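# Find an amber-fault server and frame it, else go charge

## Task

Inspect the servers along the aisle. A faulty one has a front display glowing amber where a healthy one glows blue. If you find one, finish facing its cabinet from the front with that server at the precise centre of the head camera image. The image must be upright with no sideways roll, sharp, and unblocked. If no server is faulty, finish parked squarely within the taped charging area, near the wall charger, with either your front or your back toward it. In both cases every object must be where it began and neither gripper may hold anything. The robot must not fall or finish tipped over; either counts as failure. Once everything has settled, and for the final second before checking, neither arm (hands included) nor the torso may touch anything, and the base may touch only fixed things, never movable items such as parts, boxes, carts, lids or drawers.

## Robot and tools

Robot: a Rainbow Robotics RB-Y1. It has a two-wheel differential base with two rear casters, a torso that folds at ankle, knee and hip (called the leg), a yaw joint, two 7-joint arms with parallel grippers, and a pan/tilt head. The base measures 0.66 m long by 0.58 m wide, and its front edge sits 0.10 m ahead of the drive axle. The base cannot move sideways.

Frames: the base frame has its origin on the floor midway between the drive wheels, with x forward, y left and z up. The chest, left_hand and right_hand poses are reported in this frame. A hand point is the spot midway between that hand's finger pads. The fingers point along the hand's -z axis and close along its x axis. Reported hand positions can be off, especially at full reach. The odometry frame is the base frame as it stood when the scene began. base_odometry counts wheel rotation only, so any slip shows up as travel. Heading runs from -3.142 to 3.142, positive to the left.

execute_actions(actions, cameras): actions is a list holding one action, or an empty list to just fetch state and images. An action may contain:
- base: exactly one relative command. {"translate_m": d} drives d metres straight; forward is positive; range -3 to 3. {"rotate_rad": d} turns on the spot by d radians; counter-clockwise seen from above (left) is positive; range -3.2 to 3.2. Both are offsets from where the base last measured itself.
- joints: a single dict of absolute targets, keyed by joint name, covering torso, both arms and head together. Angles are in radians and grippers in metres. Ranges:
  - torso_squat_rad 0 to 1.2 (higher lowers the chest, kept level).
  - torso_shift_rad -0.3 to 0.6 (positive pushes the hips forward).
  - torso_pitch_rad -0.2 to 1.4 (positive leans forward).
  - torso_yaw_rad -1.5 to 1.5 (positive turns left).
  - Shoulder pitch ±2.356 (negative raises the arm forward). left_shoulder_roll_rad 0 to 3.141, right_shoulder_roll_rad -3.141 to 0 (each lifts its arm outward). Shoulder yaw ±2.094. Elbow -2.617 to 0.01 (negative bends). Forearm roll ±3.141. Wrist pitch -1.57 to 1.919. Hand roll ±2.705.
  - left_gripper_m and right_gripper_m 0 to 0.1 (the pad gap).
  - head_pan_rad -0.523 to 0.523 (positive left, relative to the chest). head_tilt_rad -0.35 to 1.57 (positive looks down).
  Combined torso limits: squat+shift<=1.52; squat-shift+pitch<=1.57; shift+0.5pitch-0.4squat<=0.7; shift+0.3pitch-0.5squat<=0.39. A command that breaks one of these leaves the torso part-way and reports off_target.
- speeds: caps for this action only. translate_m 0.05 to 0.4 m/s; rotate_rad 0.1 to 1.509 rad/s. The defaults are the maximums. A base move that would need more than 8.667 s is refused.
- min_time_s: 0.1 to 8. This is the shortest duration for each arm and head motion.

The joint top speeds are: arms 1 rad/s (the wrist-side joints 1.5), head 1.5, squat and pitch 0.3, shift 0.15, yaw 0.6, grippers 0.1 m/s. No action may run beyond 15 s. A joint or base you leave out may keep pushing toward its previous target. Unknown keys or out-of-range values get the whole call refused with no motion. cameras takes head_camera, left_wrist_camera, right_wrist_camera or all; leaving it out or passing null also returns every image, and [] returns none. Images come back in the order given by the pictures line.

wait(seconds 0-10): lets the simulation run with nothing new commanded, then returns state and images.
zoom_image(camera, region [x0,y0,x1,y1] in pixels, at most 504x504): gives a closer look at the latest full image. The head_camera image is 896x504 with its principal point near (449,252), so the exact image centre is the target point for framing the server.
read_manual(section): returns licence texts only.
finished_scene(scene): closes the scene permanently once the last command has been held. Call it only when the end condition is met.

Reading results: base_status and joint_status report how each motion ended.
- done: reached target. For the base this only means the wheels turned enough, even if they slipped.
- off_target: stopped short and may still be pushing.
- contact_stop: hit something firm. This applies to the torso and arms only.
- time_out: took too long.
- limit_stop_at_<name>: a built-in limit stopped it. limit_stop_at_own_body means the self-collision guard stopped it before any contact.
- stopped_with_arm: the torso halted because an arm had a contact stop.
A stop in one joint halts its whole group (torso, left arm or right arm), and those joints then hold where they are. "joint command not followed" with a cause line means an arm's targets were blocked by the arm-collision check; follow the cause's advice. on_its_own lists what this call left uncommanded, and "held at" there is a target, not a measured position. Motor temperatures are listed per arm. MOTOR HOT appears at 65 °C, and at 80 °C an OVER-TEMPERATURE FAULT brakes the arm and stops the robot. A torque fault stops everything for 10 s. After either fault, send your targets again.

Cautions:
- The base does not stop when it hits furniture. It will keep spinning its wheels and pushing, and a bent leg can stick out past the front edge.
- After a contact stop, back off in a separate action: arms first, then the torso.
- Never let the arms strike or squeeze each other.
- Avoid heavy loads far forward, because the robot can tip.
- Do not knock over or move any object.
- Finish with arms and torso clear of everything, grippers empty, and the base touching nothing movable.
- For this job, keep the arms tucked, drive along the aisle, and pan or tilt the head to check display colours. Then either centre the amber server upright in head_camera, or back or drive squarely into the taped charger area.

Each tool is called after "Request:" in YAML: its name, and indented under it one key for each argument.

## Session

Request:
execute_actions:
  actions: []

Scene clock: 0.00 s.
Motor temperatures (°C, as the motors report them): left_arm=[36 32 34 34 43 36 36] | right_arm=[34 35 34 34 37 39 37]
base_odometry: x=+0.000 y=+0.000 heading=+0.000 (m, m, rad; odometry frame)
base_status: not commanded
joint_positions: torso_squat_rad=+0.350 torso_shift_rad=+0.000 torso_pitch_rad=-0.001 torso_yaw_rad=+0.001 left_shoulder_pitch_rad=-0.037 left_shoulder_roll_rad=+0.033 left_shoulder_yaw_rad=+0.014 left_elbow_rad=-0.225 left_forearm_roll_rad=+0.023 left_wrist_pitch_rad=-0.040 left_hand_roll_rad=+0.013 left_gripper_m=+0.100 right_shoulder_pitch_rad=+0.014 right_shoulder_roll_rad=-0.009 right_shoulder_yaw_rad=+0.052 right_elbow_rad=-0.292 right_forearm_roll_rad=-0.046 right_wrist_pitch_rad=+0.048 right_hand_roll_rad=+0.020 right_gripper_m=+0.099 head_pan_rad=+0.001 head_tilt_rad=+0.399
joint_status: not commanded
chest: x=-0.2286 y=-0.0007 z=+1.2474 quat_wxyz=(+1.000, +0.000, -0.001, +0.000) (m; base frame)
left_hand: x=-0.0832 y=+0.2451 z=+0.5778 quat_wxyz=(+0.988, +0.015, -0.150, +0.017) (m; base frame)
right_hand: x=-0.1064 y=-0.2199 z=+0.5720 quat_wxyz=(+0.993, +0.002, -0.116, +0.012) (m; base frame)
pictures: head_camera, left_wrist_camera, right_wrist_camera
Images, in order (width x height): head_camera 896x504, left_wrist_camera 644x364, right_wrist_camera 644x364.

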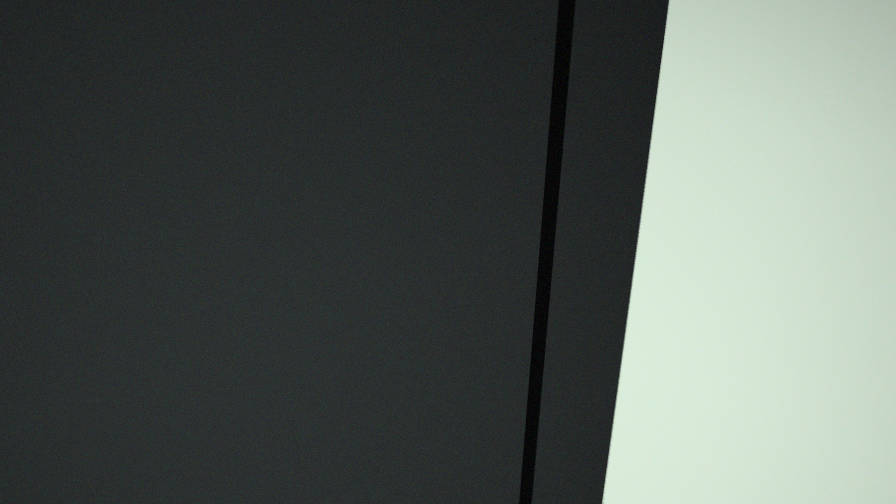

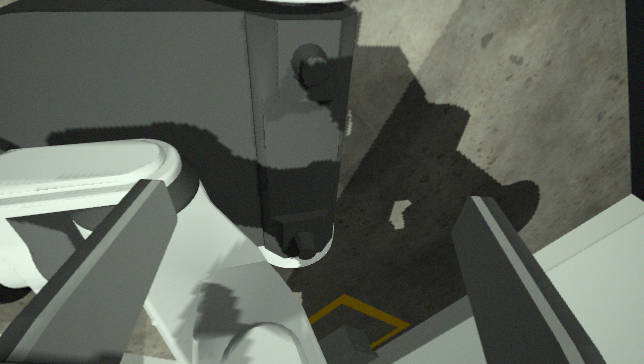

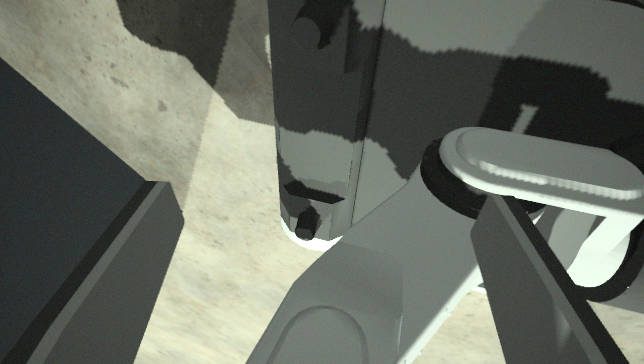

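Request:
execute_actions:
  actions:
    - {"joints":{"head_pan_rad":0.5,"torso_yaw_rad":0.6}}
  cameras: ["head_camera"]

Request:
execute_actions:
  actions:
    - {"joints":{"head_pan_rad":-0.5,"torso_yaw_rad":-0.4,"head_tilt_rad":0.6}}
  cameras: ["head_camera"]

Scene clock: 5.03 s.
Motor temperatures (°C, as the motors report them): left_arm=[36 32 34 34 43 36 36] | right_arm=[34 35 34 34 37 39 37]
base_odometry: x=+0.000 y=+0.000 heading=+0.000 (m, m, rad; odometry frame)
base_status: not commanded
joint_positions: torso_squat_rad=+0.350 torso_shift_rad=+0.000 torso_pitch_rad=-0.001 torso_yaw_rad=+0.600 left_shoulder_pitch_rad=-0.036 left_shoulder_roll_rad=+0.033 left_shoulder_yaw_rad=+0.014 left_elbow_rad=-0.225 left_forearm_roll_rad=+0.023 left_wrist_pitch_rad=-0.040 left_hand_roll_rad=+0.013 left_gripper_m=+0.100 right_shoulder_pitch_rad=+0.014 right_shoulder_roll_rad=-0.009 right_shoulder_yaw_rad=+0.052 right_elbow_rad=-0.292 right_forearm_roll_rad=-0.046 right_wrist_pitch_rad=+0.048 right_hand_roll_rad=+0.020 right_gripper_m=+0.099 head_pan_rad=+0.500 head_tilt_rad=+0.399
joint_status: all done
chest: x=-0.2286 y=-0.0007 z=+1.2474 quat_wxyz=(+0.955, +0.000, -0.001, +0.296) (m; base frame)
left_hand: x=-0.2468 y=+0.2838 z=+0.5776 quat_wxyz=(+0.939, +0.058, -0.140, +0.308) (m; base frame)
right_hand: x=-0.0037 y=-0.1133 z=+0.5722 quat_wxyz=(+0.945, +0.035, -0.111, +0.304) (m; base frame)
pictures: head_camera
Images, in order (width x height): head_camera 896x504.

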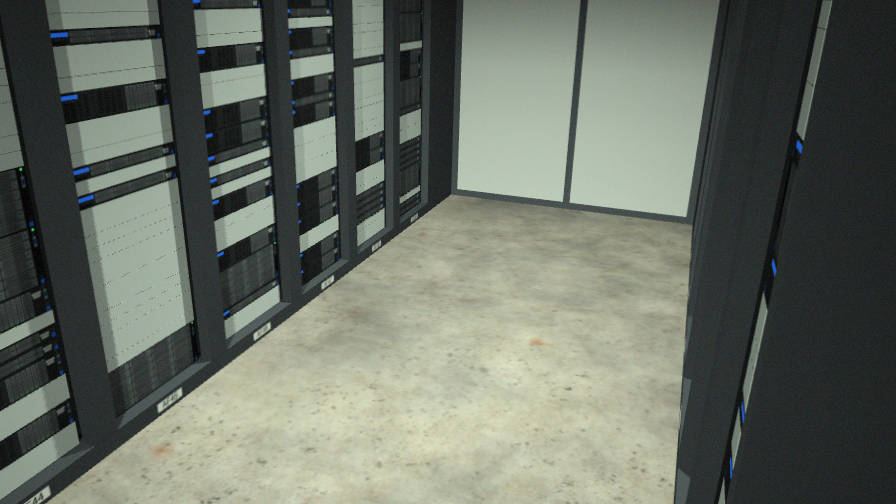

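Scene clock: 7.50 s.
Motor temperatures (°C, as the motors report them): left_arm=[36 32 34 34 43 36 36] | right_arm=[34 35 34 34 37 39 37]
base_odometry: x=+0.000 y=+0.000 heading=+0.000 (m, m, rad; odometry frame)
base_status: not commanded
joint_positions: torso_squat_rad=+0.350 torso_shift_rad=+0.000 torso_pitch_rad=-0.001 torso_yaw_rad=-0.400 left_shoulder_pitch_rad=-0.037 left_shoulder_roll_rad=+0.033 left_shoulder_yaw_rad=+0.014 left_elbow_rad=-0.226 left_forearm_roll_rad=+0.023 left_wrist_pitch_rad=-0.040 left_hand_roll_rad=+0.013 left_gripper_m=+0.100 right_shoulder_pitch_rad=+0.014 right_shoulder_roll_rad=-0.009 right_shoulder_yaw_rad=+0.052 right_elbow_rad=-0.292 right_forearm_roll_rad=-0.046 right_wrist_pitch_rad=+0.048 right_hand_roll_rad=+0.020 right_gripper_m=+0.099 head_pan_rad=-0.500 head_tilt_rad=+0.600
joint_status: all done
chest: x=-0.2286 y=-0.0007 z=+1.2474 quat_wxyz=(+0.980, +0.000, -0.001, -0.199) (m; base frame)
left_hand: x=+0.0012 y=+0.1692 z=+0.5779 quat_wxyz=(+0.972, -0.015, -0.150, -0.180) (m; base frame)
right_hand: x=-0.2018 y=-0.2498 z=+0.5719 quat_wxyz=(+0.976, -0.021, -0.114, -0.186) (m; base frame)
pictures: head_camera
Images, in order (width x height): head_camera 896x504.

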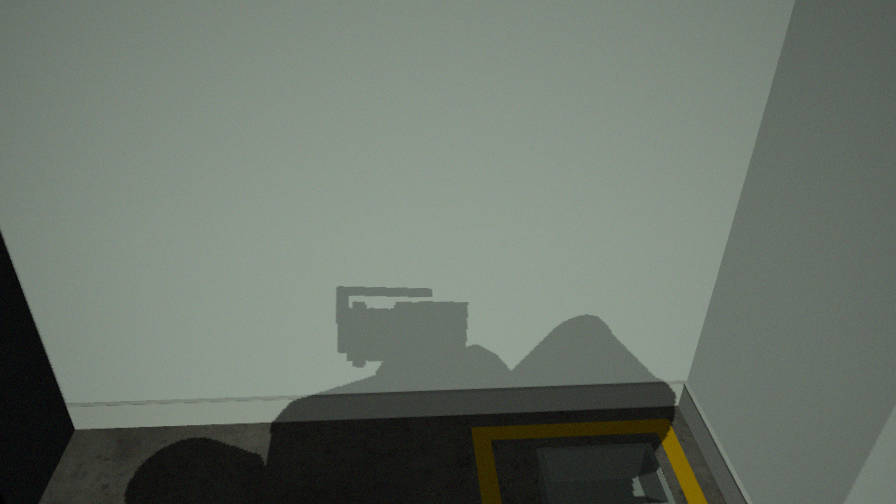

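Request:
execute_actions:
  actions:
    - {"base":{"rotate_rad":1.9},"joints":{"head_pan_rad":0.4,"torso_yaw_rad":0,"head_tilt_rad":0.6}}
  cameras: ["head_camera"]

Request:
execute_actions:
  actions:
    - {"base":{"translate_m":1.0},"joints":{"head_pan_rad":-0.4,"head_tilt_rad":0.3}}
  cameras: ["head_camera"]

Request:
execute_actions:
  actions:
    - {"base":{"rotate_rad":-1.13},"joints":{"head_pan_rad":-0.3,"head_tilt_rad":0.2}}
  cameras: ["head_camera"]

Scene clock: 19.87 s.
Motor temperatures (°C, as the motors report them): left_arm=[36 32 34 34 43 36 36] | right_arm=[34 35 34 34 37 39 37]
base_odometry: x=+0.000 y=+0.000 heading=+1.900 (m, m, rad; odometry frame)
base_status: done
joint_positions: torso_squat_rad=+0.350 torso_shift_rad=+0.000 torso_pitch_rad=-0.001 torso_yaw_rad=+0.000 left_shoulder_pitch_rad=-0.036 left_shoulder_roll_rad=+0.033 left_shoulder_yaw_rad=+0.014 left_elbow_rad=-0.225 left_forearm_roll_rad=+0.023 left_wrist_pitch_rad=-0.040 left_hand_roll_rad=+0.013 left_gripper_m=+0.100 right_shoulder_pitch_rad=+0.014 right_shoulder_roll_rad=-0.009 right_shoulder_yaw_rad=+0.052 right_elbow_rad=-0.292 right_forearm_roll_rad=-0.046 right_wrist_pitch_rad=+0.048 right_hand_roll_rad=+0.020 right_gripper_m=+0.099 head_pan_rad=+0.400 head_tilt_rad=+0.600
joint_status: all done
chest: x=-0.2286 y=-0.0007 z=+1.2474 quat_wxyz=(+1.000, +0.000, -0.001, +0.000) (m; base frame)
left_hand: x=-0.0830 y=+0.2450 z=+0.5778 quat_wxyz=(+0.988, +0.014, -0.150, +0.017) (m; base frame)
right_hand: x=-0.1067 y=-0.2200 z=+0.5720 quat_wxyz=(+0.993, +0.002, -0.116, +0.011) (m; base frame)
pictures: head_camera
Images, in order (width x height): head_camera 896x504.

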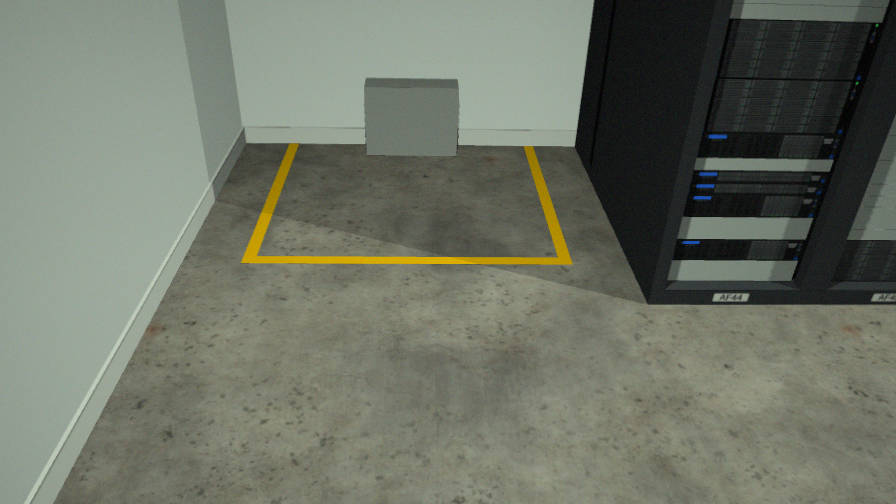

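Scene clock: 24.00 s.
Motor temperatures (°C, as the motors report them): left_arm=[36 32 34 34 43 36 36] | right_arm=[34 35 34 34 37 39 37]
base_odometry: x=-0.323 y=+0.946 heading=+1.900 (m, m, rad; odometry frame)
base_status: done
joint_positions: torso_squat_rad=+0.350 torso_shift_rad=+0.000 torso_pitch_rad=-0.001 torso_yaw_rad=+0.000 left_shoulder_pitch_rad=-0.037 left_shoulder_roll_rad=+0.033 left_shoulder_yaw_rad=+0.014 left_elbow_rad=-0.225 left_forearm_roll_rad=+0.023 left_wrist_pitch_rad=-0.040 left_hand_roll_rad=+0.013 left_gripper_m=+0.100 right_shoulder_pitch_rad=+0.014 right_shoulder_roll_rad=-0.009 right_shoulder_yaw_rad=+0.052 right_elbow_rad=-0.292 right_forearm_roll_rad=-0.046 right_wrist_pitch_rad=+0.048 right_hand_roll_rad=+0.020 right_gripper_m=+0.099 head_pan_rad=-0.400 head_tilt_rad=+0.300
joint_status: all done
chest: x=-0.2285 y=-0.0007 z=+1.2474 quat_wxyz=(+1.000, +0.000, -0.001, +0.000) (m; base frame)
left_hand: x=-0.0829 y=+0.2450 z=+0.5779 quat_wxyz=(+0.988, +0.014, -0.151, +0.017) (m; base frame)
right_hand: x=-0.1066 y=-0.2200 z=+0.5720 quat_wxyz=(+0.993, +0.002, -0.116, +0.011) (m; base frame)
pictures: head_camera
Images, in order (width x height): head_camera 896x504.

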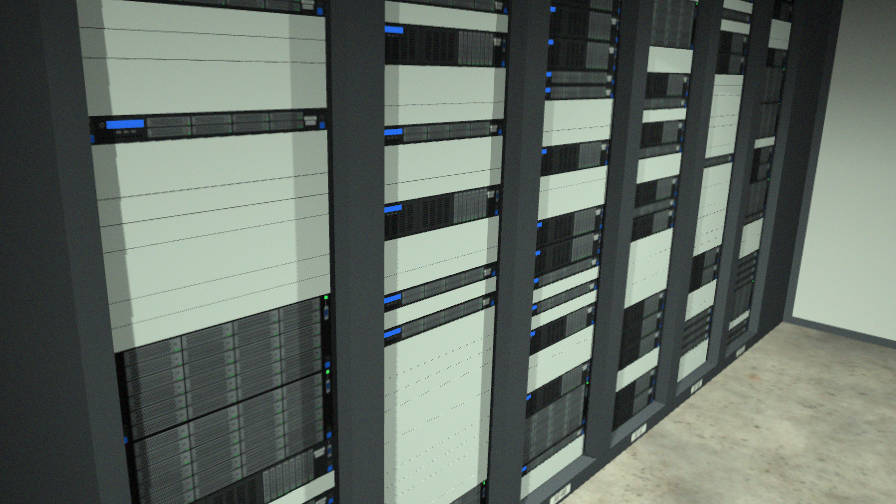

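Scene clock: 27.47 s.
Motor temperatures (°C, as the motors report them): left_arm=[36 32 34 34 43 36 36] | right_arm=[34 35 34 34 37 39 37]
base_odometry: x=-0.323 y=+0.946 heading=+0.771 (m, m, rad; odometry frame)
base_status: done
joint_positions: torso_squat_rad=+0.350 torso_shift_rad=+0.000 torso_pitch_rad=-0.001 torso_yaw_rad=+0.000 left_shoulder_pitch_rad=-0.037 left_shoulder_roll_rad=+0.033 left_shoulder_yaw_rad=+0.014 left_elbow_rad=-0.225 left_forearm_roll_rad=+0.023 left_wrist_pitch_rad=-0.040 left_hand_roll_rad=+0.013 left_gripper_m=+0.100 right_shoulder_pitch_rad=+0.014 right_shoulder_roll_rad=-0.009 right_shoulder_yaw_rad=+0.052 right_elbow_rad=-0.292 right_forearm_roll_rad=-0.046 right_wrist_pitch_rad=+0.048 right_hand_roll_rad=+0.020 right_gripper_m=+0.099 head_pan_rad=-0.300 head_tilt_rad=+0.200
joint_status: all done
chest: x=-0.2285 y=-0.0007 z=+1.2474 quat_wxyz=(+1.000, +0.000, -0.001, +0.000) (m; base frame)
left_hand: x=-0.0829 y=+0.2450 z=+0.5778 quat_wxyz=(+0.988, +0.014, -0.151, +0.017) (m; base frame)
right_hand: x=-0.1066 y=-0.2200 z=+0.5720 quat_wxyz=(+0.993, +0.002, -0.116, +0.011) (m; base frame)
pictures: head_camera
Images, in order (width x height): head_camera 896x504.

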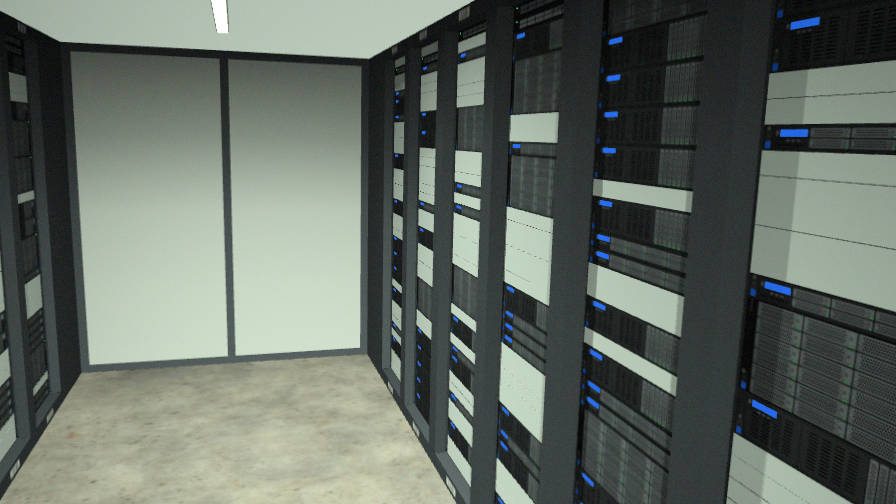

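Request:
zoom_image:
  camera: "head_camera"
  region: [360, 0, 620, 504]

Request:
execute_actions:
  actions:
    - {"joints":{"head_pan_rad":-0.52,"head_tilt_rad":0.65}}
  cameras: ["head_camera"]

Request:
execute_actions:
  actions:
    - {"joints":{"head_tilt_rad":-0.1}}
  cameras: ["head_camera"]

Request:
execute_actions:
  actions:
    - {"base":{"translate_m":0.5},"joints":{"head_pan_rad":0.3,"torso_yaw_rad":0.6}}
  cameras: ["head_camera"]

Request:
execute_actions:
  actions:
    - {"base":{"translate_m":1.7},"joints":{"head_tilt_rad":0.05}}
  cameras: ["head_camera"]

Request:
execute_actions:
  actions:
    - {"joints":{"head_tilt_rad":0.65}}
  cameras: ["head_camera"]

Region (360, 0, 620, 504) of head_camera's 896x504 image, scaled by 1.000; it fills the left 260 columns of this view, and the rest is white.

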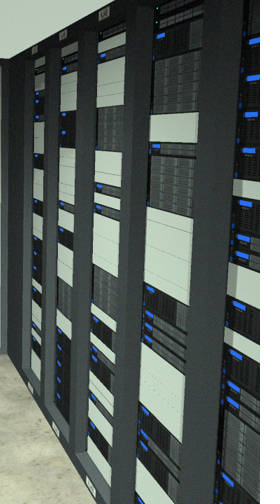

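Scene clock: 34.43 s.
Motor temperatures (°C, as the motors report them): left_arm=[36 32 34 34 43 36 36] | right_arm=[34 35 34 34 37 39 37]
base_odometry: x=-0.323 y=+0.946 heading=+0.771 (m, m, rad; odometry frame)
base_status: not commanded
joint_positions: torso_squat_rad=+0.350 torso_shift_rad=+0.000 torso_pitch_rad=-0.001 torso_yaw_rad=+0.000 left_shoulder_pitch_rad=-0.037 left_shoulder_roll_rad=+0.033 left_shoulder_yaw_rad=+0.014 left_elbow_rad=-0.225 left_forearm_roll_rad=+0.023 left_wrist_pitch_rad=-0.040 left_hand_roll_rad=+0.013 left_gripper_m=+0.100 right_shoulder_pitch_rad=+0.014 right_shoulder_roll_rad=-0.009 right_shoulder_yaw_rad=+0.052 right_elbow_rad=-0.292 right_forearm_roll_rad=-0.046 right_wrist_pitch_rad=+0.048 right_hand_roll_rad=+0.020 right_gripper_m=+0.099 head_pan_rad=-0.520 head_tilt_rad=+0.650
joint_status: all done
chest: x=-0.2285 y=-0.0007 z=+1.2474 quat_wxyz=(+1.000, +0.000, -0.001, +0.000) (m; base frame)
left_hand: x=-0.0829 y=+0.2450 z=+0.5778 quat_wxyz=(+0.988, +0.014, -0.151, +0.017) (m; base frame)
right_hand: x=-0.1066 y=-0.2200 z=+0.5720 quat_wxyz=(+0.993, +0.002, -0.116, +0.011) (m; base frame)
pictures: head_camera
Images, in order (width x height): head_camera 896x504.

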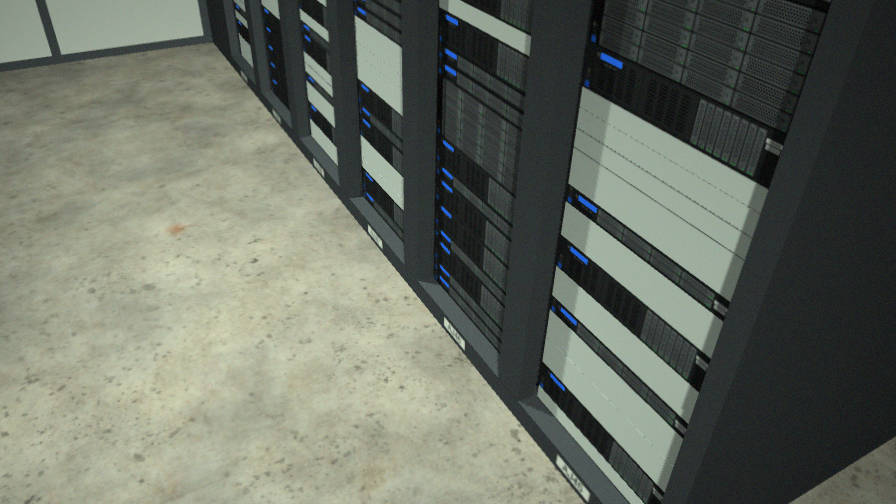

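Scene clock: 35.60 s.
Motor temperatures (°C, as the motors report them): left_arm=[36 32 34 34 43 36 36] | right_arm=[34 35 34 34 37 39 37]
base_odometry: x=-0.323 y=+0.946 heading=+0.771 (m, m, rad; odometry frame)
base_status: not commanded
joint_positions: torso_squat_rad=+0.350 torso_shift_rad=+0.000 torso_pitch_rad=-0.001 torso_yaw_rad=+0.000 left_shoulder_pitch_rad=-0.037 left_shoulder_roll_rad=+0.033 left_shoulder_yaw_rad=+0.014 left_elbow_rad=-0.225 left_forearm_roll_rad=+0.023 left_wrist_pitch_rad=-0.040 left_hand_roll_rad=+0.013 left_gripper_m=+0.100 right_shoulder_pitch_rad=+0.014 right_shoulder_roll_rad=-0.009 right_shoulder_yaw_rad=+0.052 right_elbow_rad=-0.292 right_forearm_roll_rad=-0.046 right_wrist_pitch_rad=+0.048 right_hand_roll_rad=+0.020 right_gripper_m=+0.099 head_pan_rad=-0.520 head_tilt_rad=-0.100
joint_status: all done
chest: x=-0.2285 y=-0.0007 z=+1.2474 quat_wxyz=(+1.000, +0.000, -0.001, +0.000) (m; base frame)
left_hand: x=-0.0829 y=+0.2450 z=+0.5778 quat_wxyz=(+0.988, +0.014, -0.151, +0.017) (m; base frame)
right_hand: x=-0.1066 y=-0.2200 z=+0.5720 quat_wxyz=(+0.993, +0.002, -0.116, +0.011) (m; base frame)
pictures: head_camera
Images, in order (width x height): head_camera 896x504.

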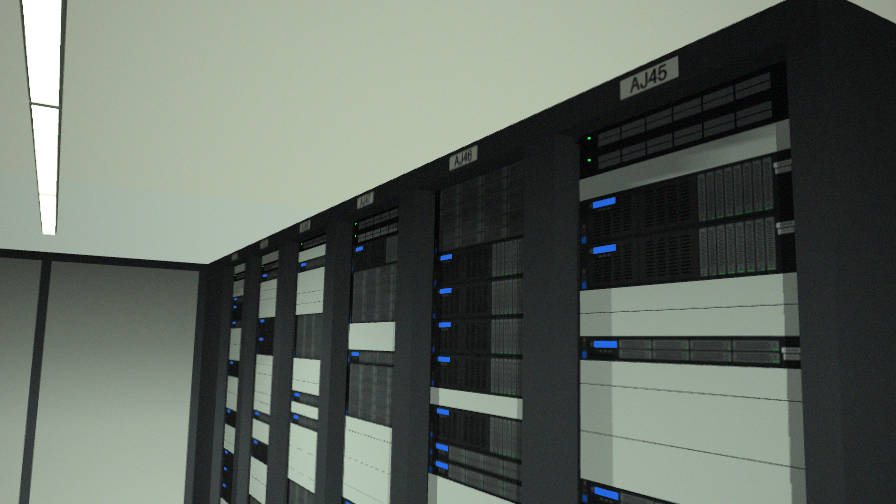

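Scene clock: 38.30 s.
Motor temperatures (°C, as the motors report them): left_arm=[36 32 34 34 43 36 36] | right_arm=[34 35 34 34 37 39 37]
base_odometry: x=+0.035 y=+1.294 heading=+0.770 (m, m, rad; odometry frame)
base_status: done
joint_positions: torso_squat_rad=+0.350 torso_shift_rad=+0.000 torso_pitch_rad=-0.001 torso_yaw_rad=+0.600 left_shoulder_pitch_rad=-0.037 left_shoulder_roll_rad=+0.033 left_shoulder_yaw_rad=+0.014 left_elbow_rad=-0.225 left_forearm_roll_rad=+0.023 left_wrist_pitch_rad=-0.040 left_hand_roll_rad=+0.013 left_gripper_m=+0.100 right_shoulder_pitch_rad=+0.013 right_shoulder_roll_rad=-0.009 right_shoulder_yaw_rad=+0.052 right_elbow_rad=-0.292 right_forearm_roll_rad=-0.046 right_wrist_pitch_rad=+0.048 right_hand_roll_rad=+0.020 right_gripper_m=+0.099 head_pan_rad=+0.300 head_tilt_rad=-0.100
joint_status: all done
chest: x=-0.2285 y=-0.0007 z=+1.2474 quat_wxyz=(+0.955, +0.000, -0.001, +0.296) (m; base frame)
left_hand: x=-0.2467 y=+0.2838 z=+0.5777 quat_wxyz=(+0.939, +0.058, -0.140, +0.308) (m; base frame)
right_hand: x=-0.0036 y=-0.1133 z=+0.5722 quat_wxyz=(+0.945, +0.035, -0.111, +0.304) (m; base frame)
pictures: head_camera
Images, in order (width x height): head_camera 896x504.

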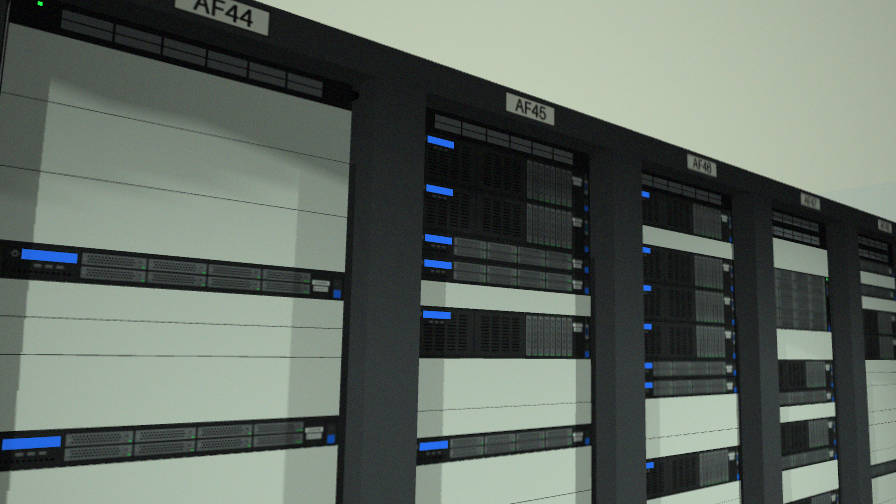

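Scene clock: 44.00 s.
Motor temperatures (°C, as the motors report them): left_arm=[36 32 34 34 43 36 36] | right_arm=[34 35 34 34 37 39 37]
base_odometry: x=+1.257 y=+2.477 heading=+0.769 (m, m, rad; odometry frame)
base_status: done
joint_positions: torso_squat_rad=+0.350 torso_shift_rad=+0.000 torso_pitch_rad=-0.001 torso_yaw_rad=+0.600 left_shoulder_pitch_rad=-0.037 left_shoulder_roll_rad=+0.033 left_shoulder_yaw_rad=+0.014 left_elbow_rad=-0.225 left_forearm_roll_rad=+0.023 left_wrist_pitch_rad=-0.040 left_hand_roll_rad=+0.013 left_gripper_m=+0.100 right_shoulder_pitch_rad=+0.014 right_shoulder_roll_rad=-0.009 right_shoulder_yaw_rad=+0.052 right_elbow_rad=-0.292 right_forearm_roll_rad=-0.046 right_wrist_pitch_rad=+0.048 right_hand_roll_rad=+0.020 right_gripper_m=+0.099 head_pan_rad=+0.300 head_tilt_rad=+0.050
joint_status: all done
chest: x=-0.2285 y=-0.0007 z=+1.2474 quat_wxyz=(+0.955, +0.000, -0.001, +0.296) (m; base frame)
left_hand: x=-0.2467 y=+0.2838 z=+0.5776 quat_wxyz=(+0.939, +0.058, -0.140, +0.308) (m; base frame)
right_hand: x=-0.0037 y=-0.1133 z=+0.5722 quat_wxyz=(+0.945, +0.035, -0.110, +0.304) (m; base frame)
pictures: head_camera
Images, in order (width x height): head_camera 896x504.

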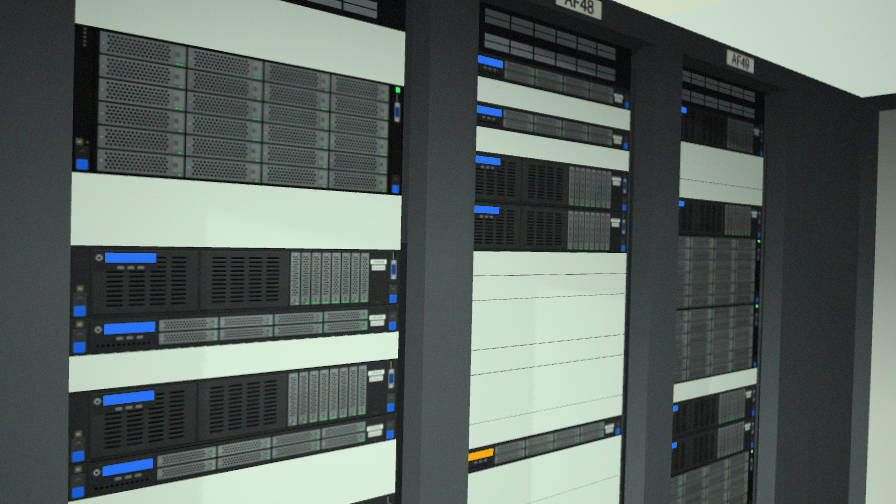

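Scene clock: 45.07 s.
Motor temperatures (°C, as the motors report them): left_arm=[36 32 34 34 43 36 36] | right_arm=[34 35 34 34 37 39 37]
base_odometry: x=+1.257 y=+2.477 heading=+0.769 (m, m, rad; odometry frame)
base_status: not commanded
joint_positions: torso_squat_rad=+0.350 torso_shift_rad=+0.000 torso_pitch_rad=-0.001 torso_yaw_rad=+0.600 left_shoulder_pitch_rad=-0.037 left_shoulder_roll_rad=+0.033 left_shoulder_yaw_rad=+0.014 left_elbow_rad=-0.225 left_forearm_roll_rad=+0.023 left_wrist_pitch_rad=-0.040 left_hand_roll_rad=+0.013 left_gripper_m=+0.100 right_shoulder_pitch_rad=+0.014 right_shoulder_roll_rad=-0.009 right_shoulder_yaw_rad=+0.052 right_elbow_rad=-0.292 right_forearm_roll_rad=-0.046 right_wrist_pitch_rad=+0.048 right_hand_roll_rad=+0.020 right_gripper_m=+0.099 head_pan_rad=+0.300 head_tilt_rad=+0.650
joint_status: all done
chest: x=-0.2285 y=-0.0007 z=+1.2474 quat_wxyz=(+0.955, +0.000, -0.001, +0.296) (m; base frame)
left_hand: x=-0.2467 y=+0.2838 z=+0.5776 quat_wxyz=(+0.939, +0.058, -0.140, +0.308) (m; base frame)
right_hand: x=-0.0037 y=-0.1133 z=+0.5722 quat_wxyz=(+0.945, +0.035, -0.110, +0.304) (m; base frame)
pictures: head_camera
Images, in order (width x height): head_camera 896x504.

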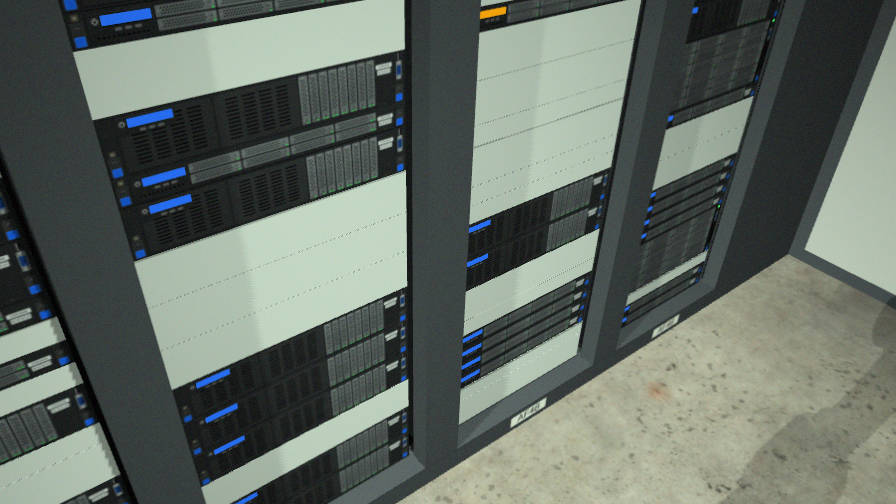

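Request:
execute_actions:
  actions:
    - {"base":{"translate_m":0.8},"joints":{"head_pan_rad":0,"torso_yaw_rad":0,"head_tilt_rad":0.37}}
  cameras: []

Request:
execute_actions:
  actions:
    - {"base":{"rotate_rad":1.57}}
  cameras: ["head_camera"]

Scene clock: 54.70 s.
Motor temperatures (°C, as the motors report them): left_arm=[36 32 34 34 43 36 36] | right_arm=[34 35 34 34 37 39 37]
base_odometry: x=+1.832 y=+3.033 heading=+0.768 (m, m, rad; odometry frame)
base_status: done
joint_positions: torso_squat_rad=+0.350 torso_shift_rad=+0.000 torso_pitch_rad=-0.001 torso_yaw_rad=+0.000 left_shoulder_pitch_rad=-0.037 left_shoulder_roll_rad=+0.033 left_shoulder_yaw_rad=+0.014 left_elbow_rad=-0.225 left_forearm_roll_rad=+0.023 left_wrist_pitch_rad=-0.040 left_hand_roll_rad=+0.013 left_gripper_m=+0.100 right_shoulder_pitch_rad=+0.013 right_shoulder_roll_rad=-0.009 right_shoulder_yaw_rad=+0.052 right_elbow_rad=-0.292 right_forearm_roll_rad=-0.046 right_wrist_pitch_rad=+0.048 right_hand_roll_rad=+0.020 right_gripper_m=+0.099 head_pan_rad=+0.000 head_tilt_rad=+0.370
joint_status: all done
chest: x=-0.2285 y=-0.0007 z=+1.2474 quat_wxyz=(+1.000, +0.000, -0.001, +0.000) (m; base frame)
left_hand: x=-0.0829 y=+0.2450 z=+0.5779 quat_wxyz=(+0.988, +0.014, -0.151, +0.017) (m; base frame)
right_hand: x=-0.1066 y=-0.2200 z=+0.5720 quat_wxyz=(+0.993, +0.002, -0.116, +0.011) (m; base frame)
pictures: none
No camera images: the call's "cameras" was empty. Leave "cameras" out to get every camera's image.

Scene clock: 58.70 s.
Motor temperatures (°C, as the motors report them): left_arm=[36 32 34 34 43 36 36] | right_arm=[34 35 34 34 37 39 37]
base_odometry: x=+1.832 y=+3.033 heading=+2.338 (m, m, rad; odometry frame)
base_status: done
joint_positions: torso_squat_rad=+0.350 torso_shift_rad=+0.000 torso_pitch_rad=-0.001 torso_yaw_rad=+0.000 left_shoulder_pitch_rad=-0.037 left_shoulder_roll_rad=+0.033 left_shoulder_yaw_rad=+0.014 left_elbow_rad=-0.225 left_forearm_roll_rad=+0.023 left_wrist_pitch_rad=-0.040 left_hand_roll_rad=+0.013 left_gripper_m=+0.100 right_shoulder_pitch_rad=+0.013 right_shoulder_roll_rad=-0.009 right_shoulder_yaw_rad=+0.052 right_elbow_rad=-0.292 right_forearm_roll_rad=-0.046 right_wrist_pitch_rad=+0.048 right_hand_roll_rad=+0.020 right_gripper_m=+0.099 head_pan_rad=+0.000 head_tilt_rad=+0.370
joint_status: not commanded
chest: x=-0.2285 y=-0.0007 z=+1.2474 quat_wxyz=(+1.000, +0.000, -0.001, +0.000) (m; base frame)
left_hand: x=-0.0829 y=+0.2450 z=+0.5779 quat_wxyz=(+0.988, +0.014, -0.151, +0.017) (m; base frame)
right_hand: x=-0.1066 y=-0.2200 z=+0.5720 quat_wxyz=(+0.993, +0.002, -0.116, +0.011) (m; base frame)
pictures: head_camera
Images, in order (width x height): head_camera 896x504.

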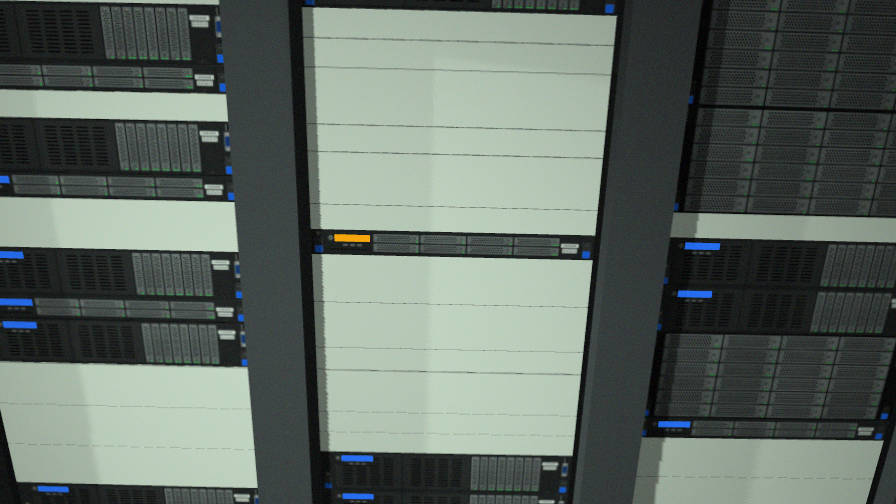

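Request:
execute_actions:
  actions:
    - {"joints":{"head_tilt_rad":0.36}}
  cameras: ["head_camera"]

Scene clock: 61.37 s.
Motor temperatures (°C, as the motors report them): left_arm=[36 32 34 34 43 36 36] | right_arm=[34 35 34 34 37 39 37]
base_odometry: x=+1.832 y=+3.033 heading=+2.338 (m, m, rad; odometry frame)
base_status: not commanded
joint_positions: torso_squat_rad=+0.350 torso_shift_rad=+0.000 torso_pitch_rad=-0.001 torso_yaw_rad=+0.000 left_shoulder_pitch_rad=-0.037 left_shoulder_roll_rad=+0.033 left_shoulder_yaw_rad=+0.014 left_elbow_rad=-0.225 left_forearm_roll_rad=+0.023 left_wrist_pitch_rad=-0.040 left_hand_roll_rad=+0.013 left_gripper_m=+0.100 right_shoulder_pitch_rad=+0.013 right_shoulder_roll_rad=-0.009 right_shoulder_yaw_rad=+0.052 right_elbow_rad=-0.292 right_forearm_roll_rad=-0.046 right_wrist_pitch_rad=+0.048 right_hand_roll_rad=+0.020 right_gripper_m=+0.099 head_pan_rad=+0.000 head_tilt_rad=+0.360
joint_status: all done
chest: x=-0.2285 y=-0.0007 z=+1.2474 quat_wxyz=(+1.000, +0.000, -0.001, +0.000) (m; base frame)
left_hand: x=-0.0829 y=+0.2450 z=+0.5779 quat_wxyz=(+0.988, +0.014, -0.151, +0.017) (m; base frame)
right_hand: x=-0.1066 y=-0.2200 z=+0.5720 quat_wxyz=(+0.993, +0.002, -0.116, +0.011) (m; base frame)
pictures: head_camera
Images, in order (width x height): head_camera 896x504.

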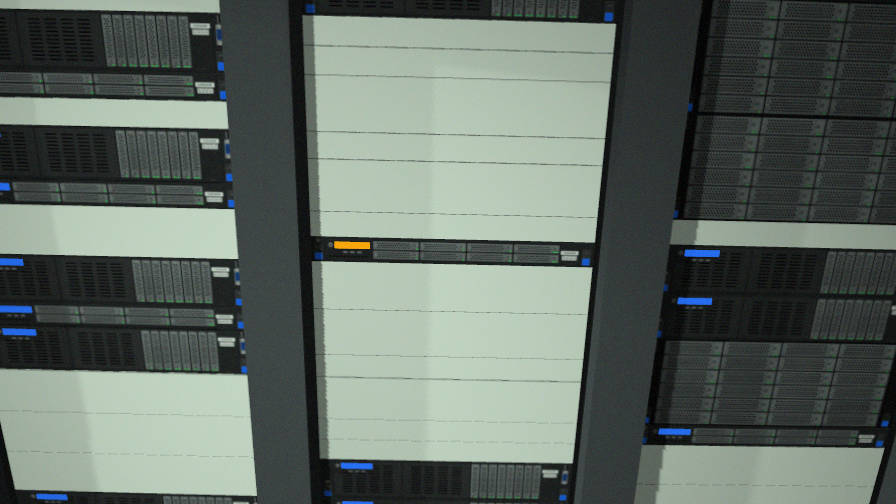

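Request:
finished_scene:
  scene: 2

The scene is finished: the task was done.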